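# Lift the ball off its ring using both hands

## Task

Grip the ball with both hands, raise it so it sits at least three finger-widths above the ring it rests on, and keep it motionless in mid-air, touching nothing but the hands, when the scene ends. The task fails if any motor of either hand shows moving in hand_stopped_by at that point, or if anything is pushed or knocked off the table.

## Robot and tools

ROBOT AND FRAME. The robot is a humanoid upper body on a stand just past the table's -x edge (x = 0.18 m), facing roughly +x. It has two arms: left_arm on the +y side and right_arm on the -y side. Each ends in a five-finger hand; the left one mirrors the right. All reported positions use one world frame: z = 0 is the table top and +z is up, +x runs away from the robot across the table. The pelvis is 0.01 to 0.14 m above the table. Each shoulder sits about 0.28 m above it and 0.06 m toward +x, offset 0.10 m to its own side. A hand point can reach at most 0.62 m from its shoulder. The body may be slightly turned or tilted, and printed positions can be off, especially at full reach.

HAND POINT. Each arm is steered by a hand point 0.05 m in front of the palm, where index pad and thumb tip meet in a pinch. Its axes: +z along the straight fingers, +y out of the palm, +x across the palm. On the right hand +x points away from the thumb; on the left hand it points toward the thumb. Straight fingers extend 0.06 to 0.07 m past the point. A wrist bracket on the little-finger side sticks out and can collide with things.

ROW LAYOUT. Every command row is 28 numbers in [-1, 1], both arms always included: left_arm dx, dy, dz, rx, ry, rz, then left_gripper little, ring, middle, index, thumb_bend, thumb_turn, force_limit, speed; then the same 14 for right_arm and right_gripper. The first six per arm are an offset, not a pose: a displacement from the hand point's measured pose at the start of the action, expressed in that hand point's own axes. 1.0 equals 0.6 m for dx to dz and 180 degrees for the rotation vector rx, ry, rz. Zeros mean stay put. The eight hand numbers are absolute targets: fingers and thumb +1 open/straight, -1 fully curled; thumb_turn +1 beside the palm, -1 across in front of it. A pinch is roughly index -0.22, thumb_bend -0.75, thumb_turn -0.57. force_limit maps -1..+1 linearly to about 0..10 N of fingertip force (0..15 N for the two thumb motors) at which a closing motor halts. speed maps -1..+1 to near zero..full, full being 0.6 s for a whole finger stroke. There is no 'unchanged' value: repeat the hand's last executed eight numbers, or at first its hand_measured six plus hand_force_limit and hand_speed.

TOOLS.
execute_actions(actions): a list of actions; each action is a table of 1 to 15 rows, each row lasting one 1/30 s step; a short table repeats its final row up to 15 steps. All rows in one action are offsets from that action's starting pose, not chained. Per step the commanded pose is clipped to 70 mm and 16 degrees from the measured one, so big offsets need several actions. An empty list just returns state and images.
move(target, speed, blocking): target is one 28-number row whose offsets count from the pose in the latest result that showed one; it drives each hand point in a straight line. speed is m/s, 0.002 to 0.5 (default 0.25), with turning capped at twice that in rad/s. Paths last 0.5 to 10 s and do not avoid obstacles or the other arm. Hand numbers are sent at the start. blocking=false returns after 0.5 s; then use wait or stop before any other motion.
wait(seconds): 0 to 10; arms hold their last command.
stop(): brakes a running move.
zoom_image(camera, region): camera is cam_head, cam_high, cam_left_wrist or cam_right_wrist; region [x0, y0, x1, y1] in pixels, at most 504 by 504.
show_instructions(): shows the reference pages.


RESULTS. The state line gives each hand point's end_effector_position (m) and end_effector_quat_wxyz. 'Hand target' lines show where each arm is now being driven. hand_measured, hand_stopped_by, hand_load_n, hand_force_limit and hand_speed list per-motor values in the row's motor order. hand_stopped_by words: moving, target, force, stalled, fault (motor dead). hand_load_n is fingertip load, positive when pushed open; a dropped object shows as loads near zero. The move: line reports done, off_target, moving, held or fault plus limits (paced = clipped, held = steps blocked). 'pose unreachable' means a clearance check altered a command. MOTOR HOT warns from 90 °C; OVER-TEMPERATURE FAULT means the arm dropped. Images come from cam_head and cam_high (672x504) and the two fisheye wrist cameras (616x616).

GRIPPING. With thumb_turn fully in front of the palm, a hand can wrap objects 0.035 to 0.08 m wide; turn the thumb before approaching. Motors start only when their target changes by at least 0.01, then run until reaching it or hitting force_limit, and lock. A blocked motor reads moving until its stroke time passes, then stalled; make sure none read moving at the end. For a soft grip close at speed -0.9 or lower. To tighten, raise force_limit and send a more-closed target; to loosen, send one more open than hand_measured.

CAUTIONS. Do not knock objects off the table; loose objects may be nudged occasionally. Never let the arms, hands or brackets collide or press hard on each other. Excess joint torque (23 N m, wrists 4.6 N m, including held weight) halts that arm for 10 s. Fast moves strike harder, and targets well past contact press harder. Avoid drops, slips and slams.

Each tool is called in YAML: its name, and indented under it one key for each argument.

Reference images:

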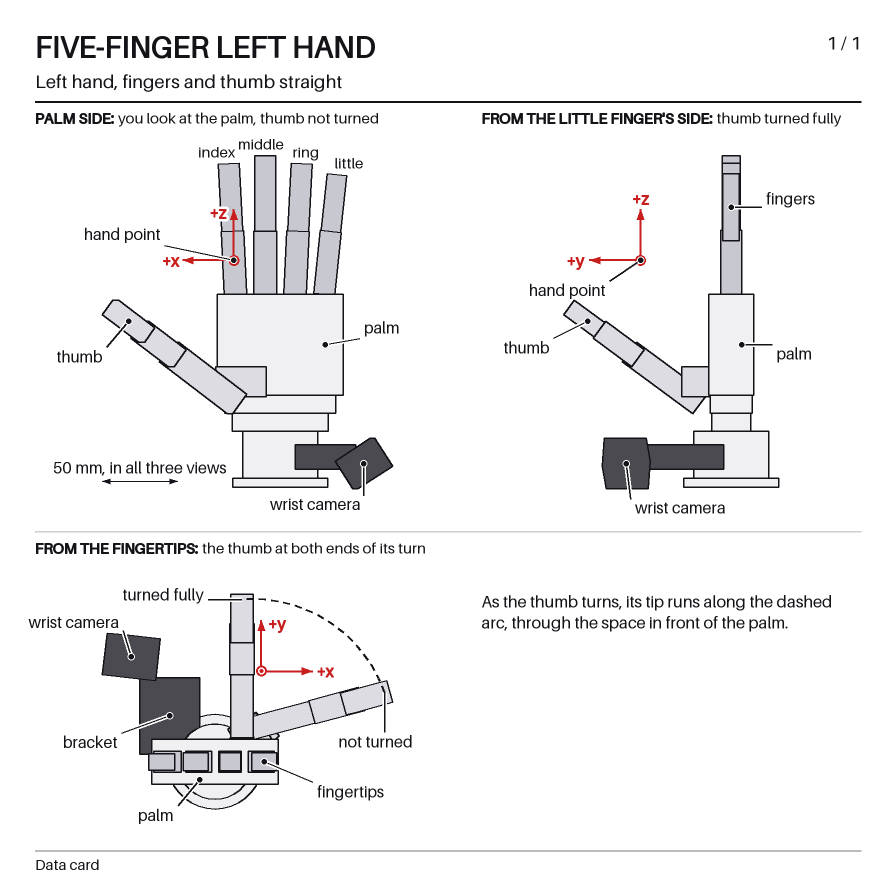

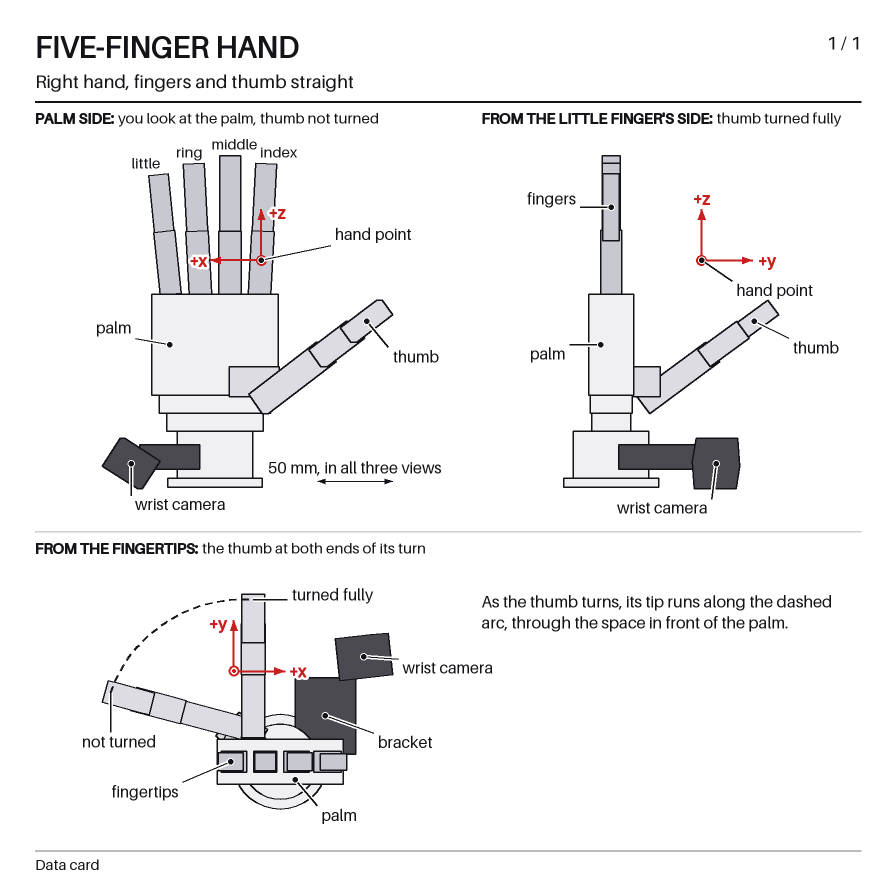

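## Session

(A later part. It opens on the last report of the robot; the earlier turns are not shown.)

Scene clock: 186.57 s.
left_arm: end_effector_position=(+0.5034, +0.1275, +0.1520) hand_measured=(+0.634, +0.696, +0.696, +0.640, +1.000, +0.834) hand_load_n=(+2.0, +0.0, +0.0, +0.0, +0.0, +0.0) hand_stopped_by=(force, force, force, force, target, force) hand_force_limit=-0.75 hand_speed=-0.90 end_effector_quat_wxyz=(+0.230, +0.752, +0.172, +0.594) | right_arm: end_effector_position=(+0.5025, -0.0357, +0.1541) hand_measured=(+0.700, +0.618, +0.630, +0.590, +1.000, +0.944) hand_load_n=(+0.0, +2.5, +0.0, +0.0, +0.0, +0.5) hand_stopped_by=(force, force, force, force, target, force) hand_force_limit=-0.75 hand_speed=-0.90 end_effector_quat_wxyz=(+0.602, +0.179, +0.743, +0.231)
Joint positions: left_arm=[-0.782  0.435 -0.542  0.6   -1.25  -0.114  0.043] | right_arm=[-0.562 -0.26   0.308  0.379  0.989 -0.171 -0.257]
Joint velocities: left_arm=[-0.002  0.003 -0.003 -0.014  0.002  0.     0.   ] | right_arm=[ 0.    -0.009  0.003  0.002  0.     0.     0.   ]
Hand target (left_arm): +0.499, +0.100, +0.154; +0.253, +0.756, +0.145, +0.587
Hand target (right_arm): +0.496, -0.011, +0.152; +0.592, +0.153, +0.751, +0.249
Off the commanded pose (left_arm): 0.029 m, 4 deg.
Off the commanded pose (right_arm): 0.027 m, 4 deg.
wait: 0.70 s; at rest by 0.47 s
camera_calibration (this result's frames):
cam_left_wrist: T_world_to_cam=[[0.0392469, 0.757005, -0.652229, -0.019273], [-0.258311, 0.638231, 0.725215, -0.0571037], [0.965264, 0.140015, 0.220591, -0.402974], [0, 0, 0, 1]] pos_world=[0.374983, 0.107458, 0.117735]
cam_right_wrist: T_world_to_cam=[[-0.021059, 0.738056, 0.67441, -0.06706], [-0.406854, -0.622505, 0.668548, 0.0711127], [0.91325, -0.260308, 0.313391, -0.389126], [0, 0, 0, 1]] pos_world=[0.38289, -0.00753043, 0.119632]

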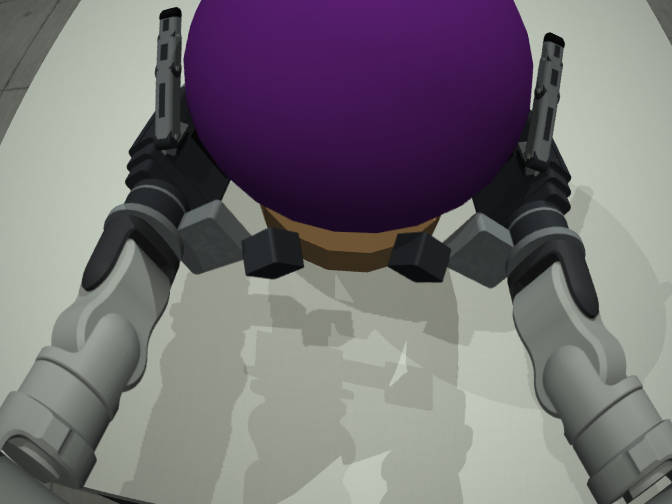

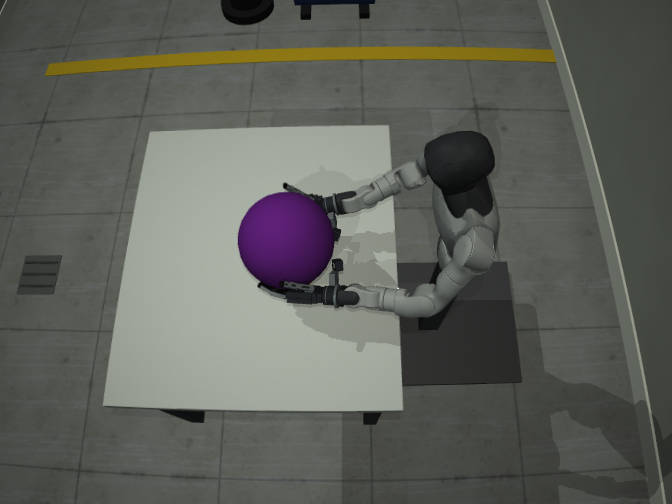

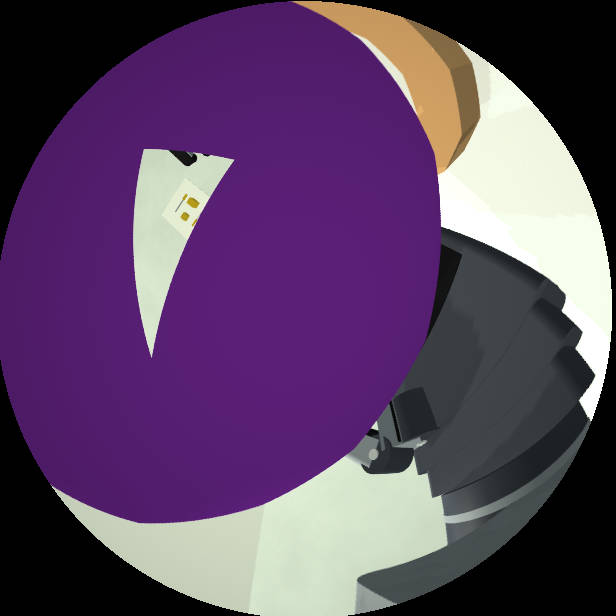

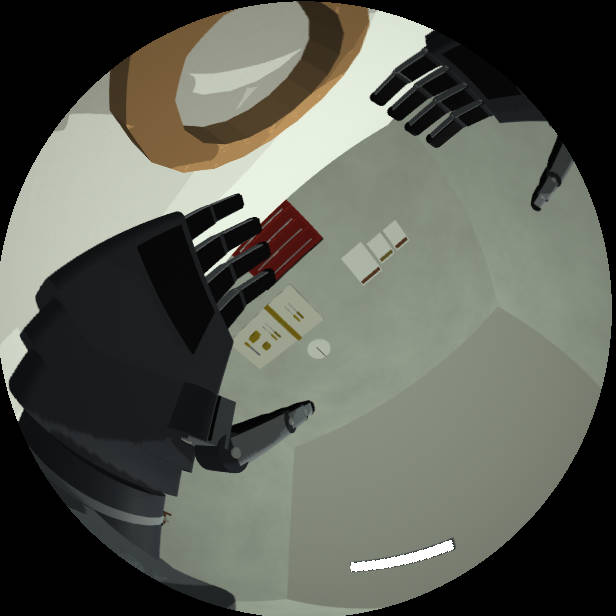

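execute_actions:
  actions:
    - [[-0.022,0.041,-0.004,-0.022,-0.006,0,0.4,0.4,0.4,0.4,1,0.3,-0.75,-0.9,0.022,0.041,-0.004,-0.022,0.007,0,0.4,0.4,0.4,0.4,1,0.3,-0.75,-0.9],[-0.018,0.043,-0.005,-0.022,-0.006,0,0.4,0.4,0.4,0.4,1,0.3,-0.75,-0.9,0.018,0.043,-0.005,-0.022,0.007,0,0.4,0.4,0.4,0.4,1,0.3,-0.75,-0.9],[-0.014,0.046,-0.006,-0.022,-0.006,0,0.4,0.4,0.4,0.4,1,0.3,-0.75,-0.9,0.014,0.046,-0.006,-0.022,0.007,0,0.4,0.4,0.4,0.4,1,0.3,-0.75,-0.9],[-0.01,0.049,-0.007,-0.022,-0.006,0,0.4,0.4,0.4,0.4,1,0.3,-0.75,-0.9,0.01,0.049,-0.007,-0.022,0.007,0,0.4,0.4,0.4,0.4,1,0.3,-0.75,-0.9],[-0.006,0.052,-0.008,-0.022,-0.006,0,0.4,0.4,0.4,0.4,1,0.3,-0.75,-0.9,0.006,0.052,-0.008,-0.022,0.007,0,0.4,0.4,0.4,0.4,1,0.3,-0.75,-0.9],[-0.002,0.054,-0.009,-0.022,-0.006,0,0.4,0.4,0.4,0.4,1,0.3,-0.75,-0.9,0.002,0.054,-0.009,-0.022,0.007,0,0.4,0.4,0.4,0.4,1,0.3,-0.75,-0.9],[0.002,0.057,-0.01,-0.022,-0.006,0,0.4,0.4,0.4,0.4,1,0.3,-0.75,-0.9,-0.002,0.057,-0.01,-0.022,0.007,0,0.4,0.4,0.4,0.4,1,0.3,-0.75,-0.9],[0.006,0.06,-0.011,-0.022,-0.006,0,0.4,0.4,0.4,0.4,1,0.3,-0.75,-0.9,-0.006,0.06,-0.011,-0.022,0.007,0,0.4,0.4,0.4,0.4,1,0.3,-0.75,-0.9],[0.01,0.062,-0.012,-0.022,-0.006,0,0.4,0.4,0.4,0.4,1,0.3,-0.75,-0.9,-0.01,0.062,-0.012,-0.022,0.007,0,0.4,0.4,0.4,0.4,1,0.3,-0.75,-0.9],[0.014,0.065,-0.013,-0.022,-0.006,0,0.4,0.4,0.4,0.4,1,0.3,-0.75,-0.9,-0.014,0.065,-0.013,-0.022,0.007,0,0.4,0.4,0.4,0.4,1,0.3,-0.75,-0.9],[0.018,0.068,-0.014,-0.022,-0.006,0,0.4,0.4,0.4,0.4,1,0.3,-0.75,-0.9,-0.018,0.068,-0.014,-0.022,0.007,0,0.4,0.4,0.4,0.4,1,0.3,-0.75,-0.9],[0.022,0.07,-0.015,-0.022,-0.006,0,0.4,0.4,0.4,0.4,1,0.3,-0.75,-0.9,-0.022,0.07,-0.015,-0.022,0.007,0,0.4,0.4,0.4,0.4,1,0.3,-0.75,-0.9],[0.026,0.073,-0.016,-0.022,-0.006,0,0.4,0.4,0.4,0.4,1,0.3,-0.75,-0.9,-0.026,0.073,-0.016,-0.022,0.007,0,0.4,0.4,0.4,0.4,1,0.3,-0.75,-0.9],[0.03,0.076,-0.017,-0.022,-0.006,0,0.4,0.4,0.4,0.4,1,0.3,-0.75,-0.9,-0.03,0.076,-0.017,-0.022,0.007,0,0.4,0.4,0.4,0.4,1,0.3,-0.75,-0.9]]

wait:
  seconds: 0.7

Scene clock: 215.33 s.
left_arm: end_effector_position=(+0.5008, +0.1289, +0.1880) hand_measured=(+0.634, +0.696, +0.696, +0.640, +1.000, +0.834) hand_load_n=(+3.0, +0.0, +0.0, +0.0, +0.0, +0.0) hand_stopped_by=(force, force, force, force, target, force) hand_force_limit=-0.75 hand_speed=-0.90 end_effector_quat_wxyz=(+0.231, +0.744, +0.174, +0.603) | right_arm: end_effector_position=(+0.5021, -0.0369, +0.1935) hand_measured=(+0.700, +0.618, +0.630, +0.590, +1.000, +0.944) hand_load_n=(+0.0, +1.5, +0.0, +0.0, +0.0, +0.0) hand_stopped_by=(force, force, force, force, target, force) hand_force_limit=-0.75 hand_speed=-0.90 end_effector_quat_wxyz=(+0.613, +0.183, +0.731, +0.237)
Joint positions: left_arm=[-0.768  0.526 -0.537  0.374 -1.299 -0.056  0.187] | right_arm=[-0.562 -0.323  0.312  0.183  1.031 -0.1   -0.387]
Joint velocities: left_arm=[-0.029  0.229  0.005 -0.505 -0.164  0.208  0.378] | right_arm=[-0.023 -0.215 -0.005 -0.492  0.135  0.272 -0.397]
Hand target (left_arm): +0.496, +0.102, +0.194; +0.255, +0.748, +0.147, +0.595
Hand target (right_arm): +0.495, -0.011, +0.197; +0.603, +0.155, +0.739, +0.257
Off the commanded pose (left_arm): 0.029 m, 4 deg.
Off the commanded pose (right_arm): 0.029 m, 5 deg.
camera_calibration (this result's frames):
cam_left_wrist: T_world_to_cam=[[0.0475982, 0.754, -0.655148, 0.0000254665], [-0.281181, 0.639482, 0.715542, -0.0716284], [0.958473, 0.150157, 0.242449, -0.410608], [0, 0, 0, 1]] pos_world=[0.373415, 0.107441, 0.150821]
cam_right_wrist: T_world_to_cam=[[-0.0365319, 0.727402, 0.685238, -0.0874662], [-0.434141, -0.629162, 0.64473, 0.0619608], [0.900104, -0.273937, 0.33878, -0.400208], [0, 0, 0, 1]] pos_world=[0.383933, -0.00702509, 0.15557]

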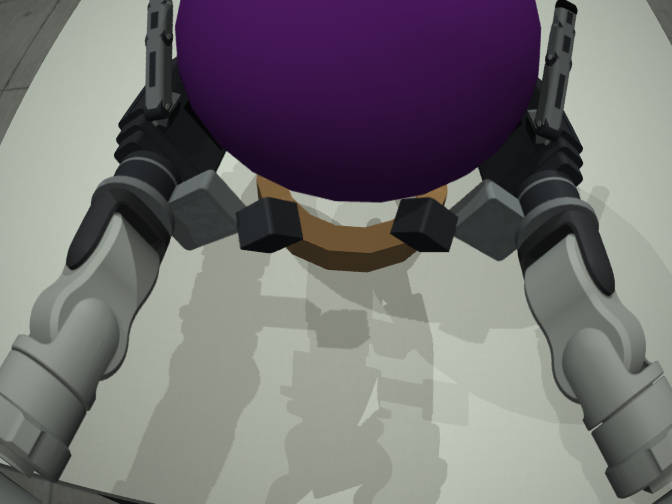

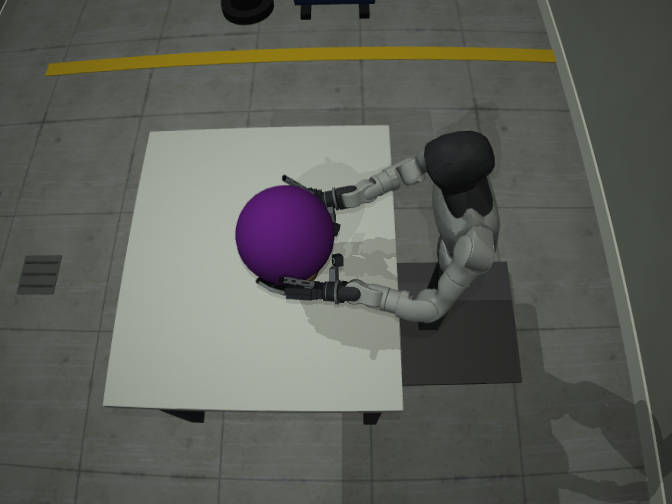

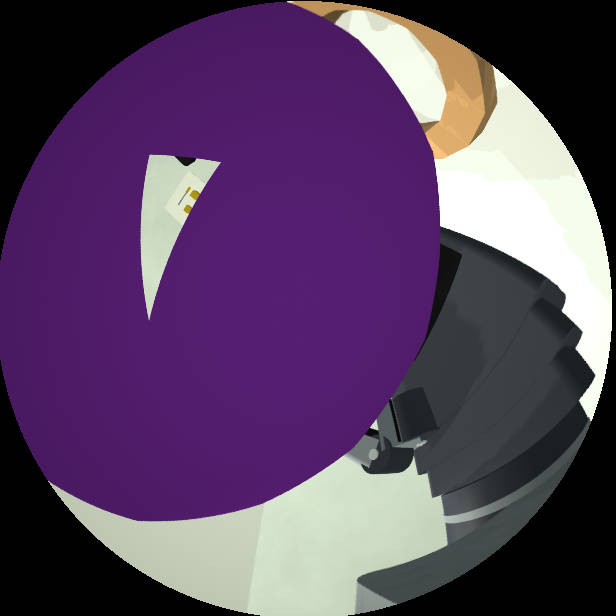

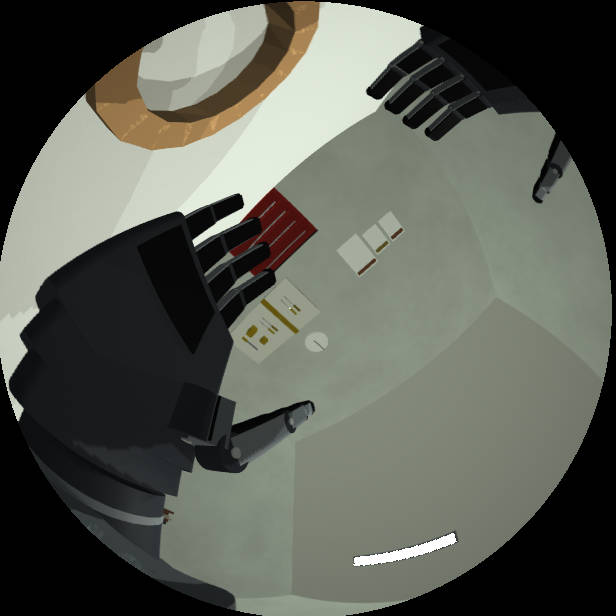

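Scene clock: 216.03 s.
left_arm: end_effector_position=(+0.5012, +0.1293, +0.1937) hand_measured=(+0.634, +0.696, +0.696, +0.640, +1.000, +0.834) hand_load_n=(+2.5, +0.0, +0.0, +0.0, +0.0, +0.0) hand_stopped_by=(force, force, force, force, target, force) hand_force_limit=-0.75 hand_speed=-0.90 end_effector_quat_wxyz=(+0.231, +0.743, +0.174, +0.604) | right_arm: end_effector_position=(+0.5025, -0.0367, +0.1994) hand_measured=(+0.700, +0.618, +0.630, +0.590, +1.000, +0.944) hand_load_n=(+0.0, +1.5, +0.0, +0.0, +0.0, +0.0) hand_stopped_by=(force, force, force, force, target, force) hand_force_limit=-0.75 hand_speed=-0.90 end_effector_quat_wxyz=(+0.614, +0.183, +0.730, +0.237)
Joint positions: left_arm=[-0.772  0.538 -0.534  0.349 -1.308 -0.045  0.207] | right_arm=[-0.567 -0.334  0.312  0.157  1.039 -0.086 -0.409]
Joint velocities: left_arm=[ 0.009 -0.002  0.008  0.    -0.018  0.     0.   ] | right_arm=[ 0.003  0.005 -0.005  0.009  0.017  0.     0.   ]
Hand target (left_arm): +0.496, +0.102, +0.194; +0.255, +0.748, +0.147, +0.595
Hand target (right_arm): +0.495, -0.011, +0.197; +0.603, +0.155, +0.739, +0.257
Off the commanded pose (left_arm): 0.029 m, 4 deg.
Off the commanded pose (right_arm): 0.029 m, 5 deg.
wait: 0.70 s; at rest by 0.23 s
camera_calibration (this result's frames):
cam_left_wrist: T_world_to_cam=[[0.0478912, 0.754021, -0.655102, 0.00331775], [-0.283788, 0.639098, 0.714855, -0.0743824], [0.95769, 0.151675, 0.24459, -0.41265], [0, 0, 0, 1]] pos_world=[0.373923, 0.107625, 0.156276]
cam_right_wrist: T_world_to_cam=[[-0.038184, 0.727641, 0.684895, -0.09076], [-0.435978, -0.628851, 0.643793, 0.0595561], [0.899147, -0.274016, 0.341247, -0.402516], [0, 0, 0, 1]] pos_world=[0.384421, -0.00680344, 0.161177]

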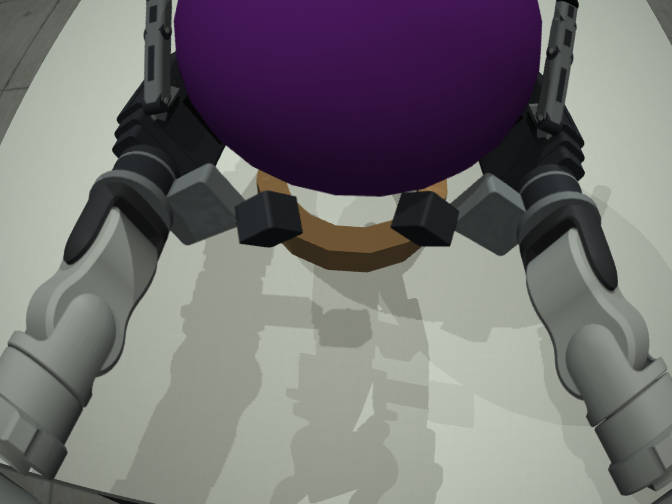

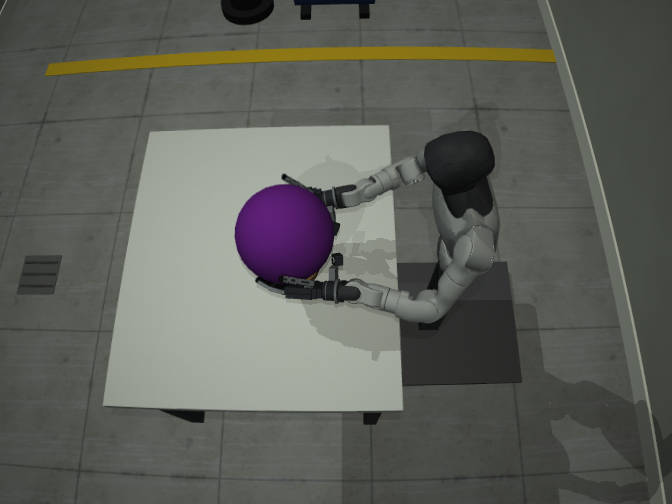

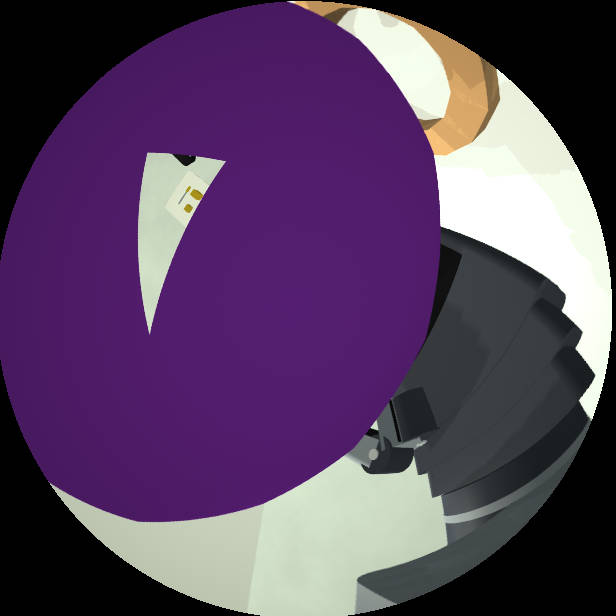

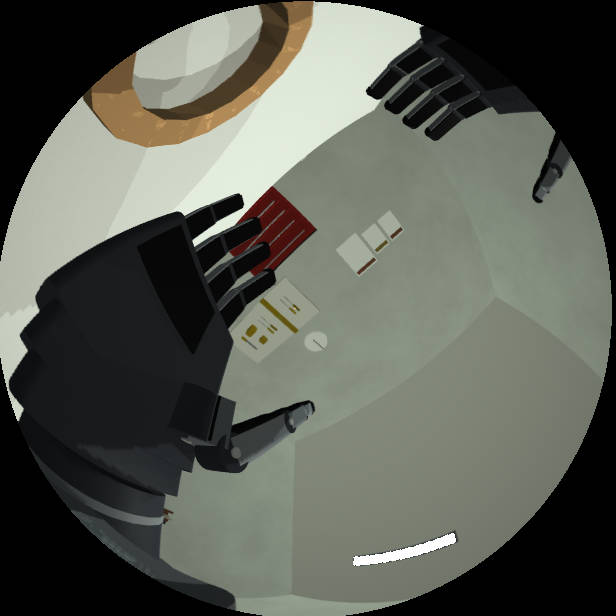

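Another ~3 cm for margin, re-snugging the fingers.

execute_actions:
  actions:
    - [[-0.022,0.043,-0.004,-0.023,-0.011,0,0.35,0.35,0.35,0.35,1,0.25,-0.8,-0.9,0.024,0.041,-0.006,-0.023,0.014,0,0.35,0.35,0.35,0.35,1,0.25,-0.8,-0.9],[-0.018,0.046,-0.005,-0.023,-0.011,0,0.35,0.35,0.35,0.35,1,0.25,-0.8,-0.9,0.02,0.044,-0.007,-0.023,0.014,0,0.35,0.35,0.35,0.35,1,0.25,-0.8,-0.9],[-0.014,0.049,-0.006,-0.023,-0.011,0,0.35,0.35,0.35,0.35,1,0.25,-0.8,-0.9,0.016,0.047,-0.008,-0.023,0.014,0,0.35,0.35,0.35,0.35,1,0.25,-0.8,-0.9],[-0.01,0.052,-0.007,-0.023,-0.011,0,0.35,0.35,0.35,0.35,1,0.25,-0.8,-0.9,0.012,0.05,-0.008,-0.023,0.014,0,0.35,0.35,0.35,0.35,1,0.25,-0.8,-0.9],[-0.006,0.055,-0.007,-0.023,-0.011,0,0.35,0.35,0.35,0.35,1,0.25,-0.8,-0.9,0.008,0.053,-0.009,-0.023,0.014,0,0.35,0.35,0.35,0.35,1,0.25,-0.8,-0.9],[-0.002,0.058,-0.008,-0.023,-0.011,0,0.35,0.35,0.35,0.35,1,0.25,-0.8,-0.9,0.004,0.056,-0.01,-0.023,0.014,0,0.35,0.35,0.35,0.35,1,0.25,-0.8,-0.9],[0.002,0.061,-0.009,-0.023,-0.011,0,0.35,0.35,0.35,0.35,1,0.25,-0.8,-0.9,0,0.059,-0.01,-0.023,0.014,0,0.35,0.35,0.35,0.35,1,0.25,-0.8,-0.9],[0.006,0.064,-0.01,-0.023,-0.011,0,0.35,0.35,0.35,0.35,1,0.25,-0.8,-0.9,-0.004,0.062,-0.011,-0.023,0.014,0,0.35,0.35,0.35,0.35,1,0.25,-0.8,-0.9],[0.01,0.067,-0.011,-0.023,-0.011,0,0.35,0.35,0.35,0.35,1,0.25,-0.8,-0.9,-0.008,0.065,-0.012,-0.023,0.014,0,0.35,0.35,0.35,0.35,1,0.25,-0.8,-0.9],[0.014,0.07,-0.012,-0.023,-0.011,0,0.35,0.35,0.35,0.35,1,0.25,-0.8,-0.9,-0.012,0.068,-0.012,-0.023,0.014,0,0.35,0.35,0.35,0.35,1,0.25,-0.8,-0.9]]

wait:
  seconds: 1.5

Scene clock: 235.10 s.
left_arm: end_effector_position=(+0.5008, +0.1318, +0.2305) hand_measured=(+0.634, +0.680, +0.668, +0.602, +1.000, +0.778) hand_load_n=(+2.5, +0.0, +0.0, +0.5, +0.0, +0.5) hand_stopped_by=(force, force, force, force, target, moving) hand_force_limit=-0.80 hand_speed=-0.90 end_effector_quat_wxyz=(+0.233, +0.733, +0.177, +0.614) | right_arm: end_effector_position=(+0.5028, -0.0363, +0.2358) hand_measured=(+0.634, +0.618, +0.604, +0.536, +1.000, +0.886) hand_load_n=(+0.0, +0.5, +1.5, +1.0, +0.0, +0.0) hand_stopped_by=(moving, force, force, force, target, moving) hand_force_limit=-0.80 hand_speed=-0.90 end_effector_quat_wxyz=(+0.623, +0.183, +0.720, +0.247)
Joint positions: left_arm=[-0.799  0.609 -0.516  0.206 -1.369  0.001  0.315] | right_arm=[-0.603 -0.397  0.309  0.026  1.103 -0.029 -0.51 ]
Joint velocities: left_arm=[-0.044  0.026 -0.026 -0.032 -0.066  0.     0.033] | right_arm=[-0.041 -0.043 -0.008 -0.012  0.058  0.    -0.023]
Hand target (left_arm): +0.494, +0.102, +0.226; +0.259, +0.743, +0.148, +0.599
Hand target (right_arm): +0.495, -0.010, +0.231; +0.606, +0.155, +0.733, +0.267
Off the commanded pose (left_arm): 0.033 m, 5 deg.
Off the commanded pose (right_arm): 0.030 m, 5 deg.
camera_calibration (this result's frames):
cam_left_wrist: T_world_to_cam=[[0.0580167, 0.74907, -0.659946, 0.0222237], [-0.308052, 0.642233, 0.701883, -0.0876542], [0.949599, 0.162577, 0.268013, -0.424414], [0, 0, 0, 1]] pos_world=[0.374731, 0.108647, 0.189938]
cam_right_wrist: T_world_to_cam=[[-0.0601016, 0.71688, 0.694602, -0.107634], [-0.450829, -0.640339, 0.621868, 0.0486737], [0.890585, -0.275771, 0.361675, -0.415687], [0, 0, 0, 1]] pos_world=[0.385679, -0.00630637, 0.194838]

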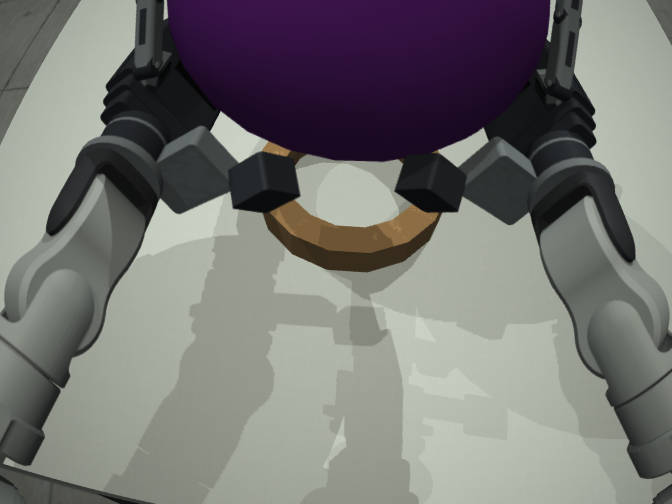

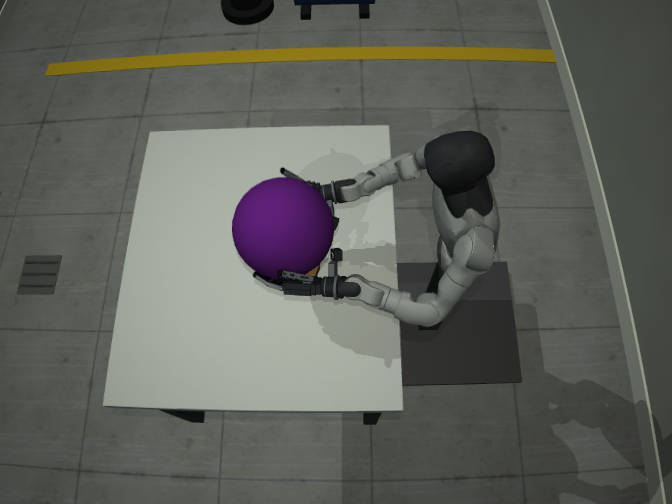

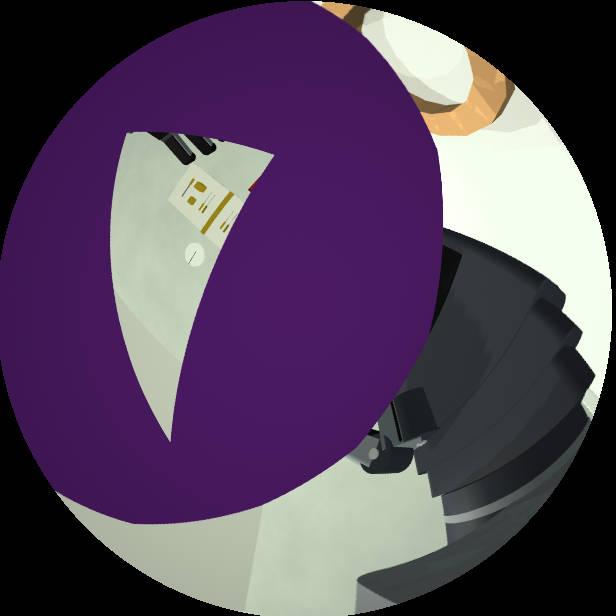

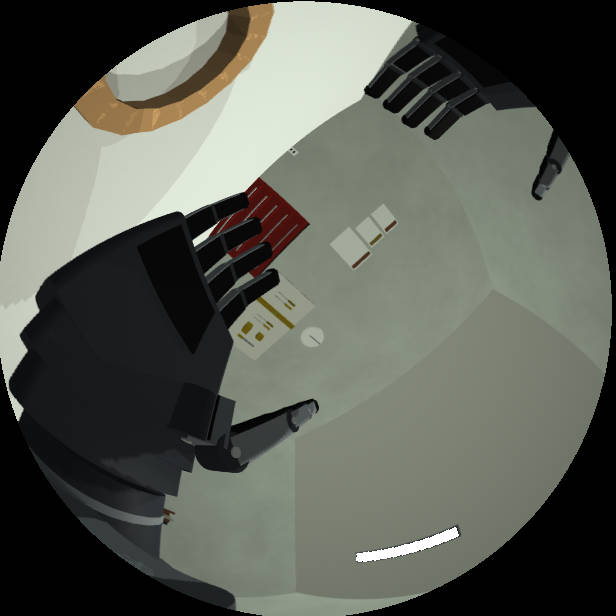

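Scene clock: 236.60 s.
left_arm: end_effector_position=(+0.5006, +0.1319, +0.2277) hand_measured=(+0.634, +0.680, +0.668, +0.602, +1.000, +0.758) hand_load_n=(+3.5, +0.0, +0.0, +0.0, +0.0, +1.5) hand_stopped_by=(force, force, force, force, target, force) hand_force_limit=-0.80 hand_speed=-0.90 end_effector_quat_wxyz=(+0.233, +0.736, +0.180, +0.610) | right_arm: end_effector_position=(+0.5026, -0.0364, +0.2328) hand_measured=(+0.580, +0.618, +0.604, +0.536, +1.000, +0.802) hand_load_n=(+2.0, +0.0, +1.0, +0.5, +0.0, +2.0) hand_stopped_by=(force, force, force, force, target, force) hand_force_limit=-0.80 hand_speed=-0.90 end_effector_quat_wxyz=(+0.619, +0.184, +0.723, +0.246)
Joint positions: left_arm=[-0.796  0.609 -0.518  0.205 -1.375  0.004  0.32 ] | right_arm=[-0.6   -0.399  0.312  0.026  1.109 -0.027 -0.514]
Joint velocities: left_arm=[0.    0.025 0.    0.011 0.    0.    0.   ] | right_arm=[ 0.     0.005 -0.003 -0.002 -0.006  0.     0.   ]
Hand target (left_arm): +0.494, +0.102, +0.226; +0.259, +0.743, +0.148, +0.599
Hand target (right_arm): +0.495, -0.010, +0.231; +0.606, +0.155, +0.733, +0.267
Off the commanded pose (left_arm): 0.033 m, 5 deg.
Off the commanded pose (right_arm): 0.029 m, 5 deg.
wait: 1.50 s; at rest by 0.70 s
camera_calibration (this result's frames):
cam_left_wrist: T_world_to_cam=[[0.0507147, 0.747302, -0.662546, 0.0247855], [-0.301776, 0.643856, 0.703122, -0.089484], [0.952029, 0.164282, 0.258171, -0.422699], [0, 0, 0, 1]] pos_world=[0.374161, 0.108534, 0.188468]
cam_right_wrist: T_world_to_cam=[[-0.0528729, 0.716985, 0.69508, -0.109209], [-0.444366, -0.640234, 0.626609, 0.0460728], [0.894284, -0.275739, 0.352455, -0.414213], [0, 0, 0, 1]] pos_world=[0.385123, -0.00641611, 0.193031]

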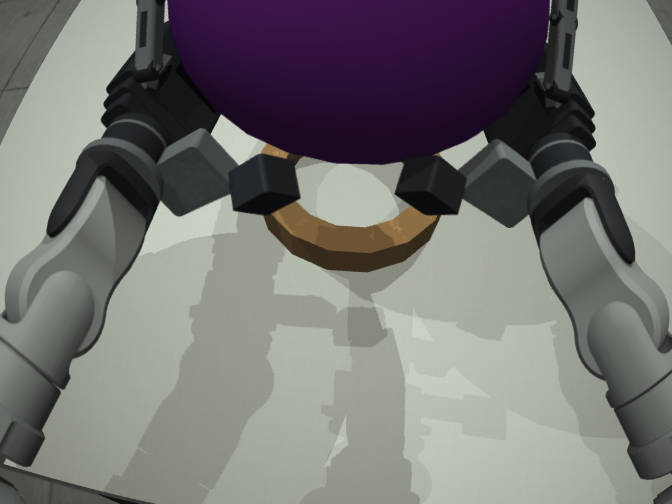

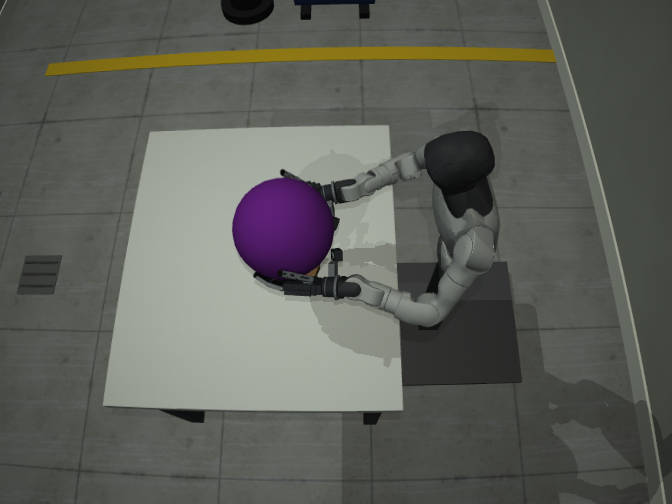

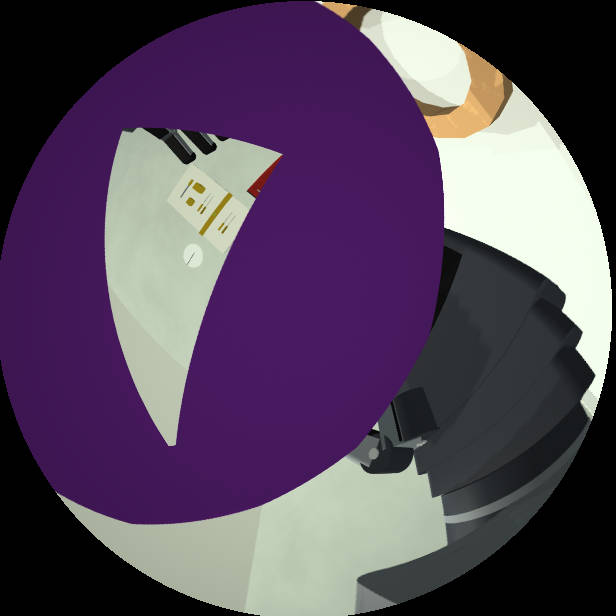

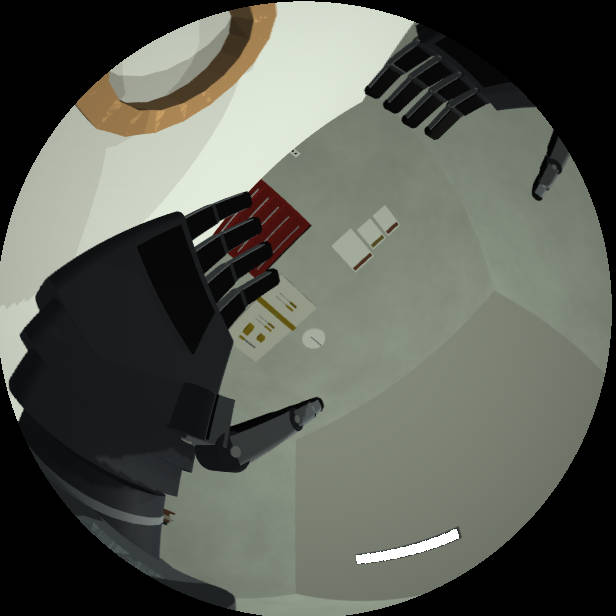

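finished_scene:
  scene: 1

The scene is finished: the task was done.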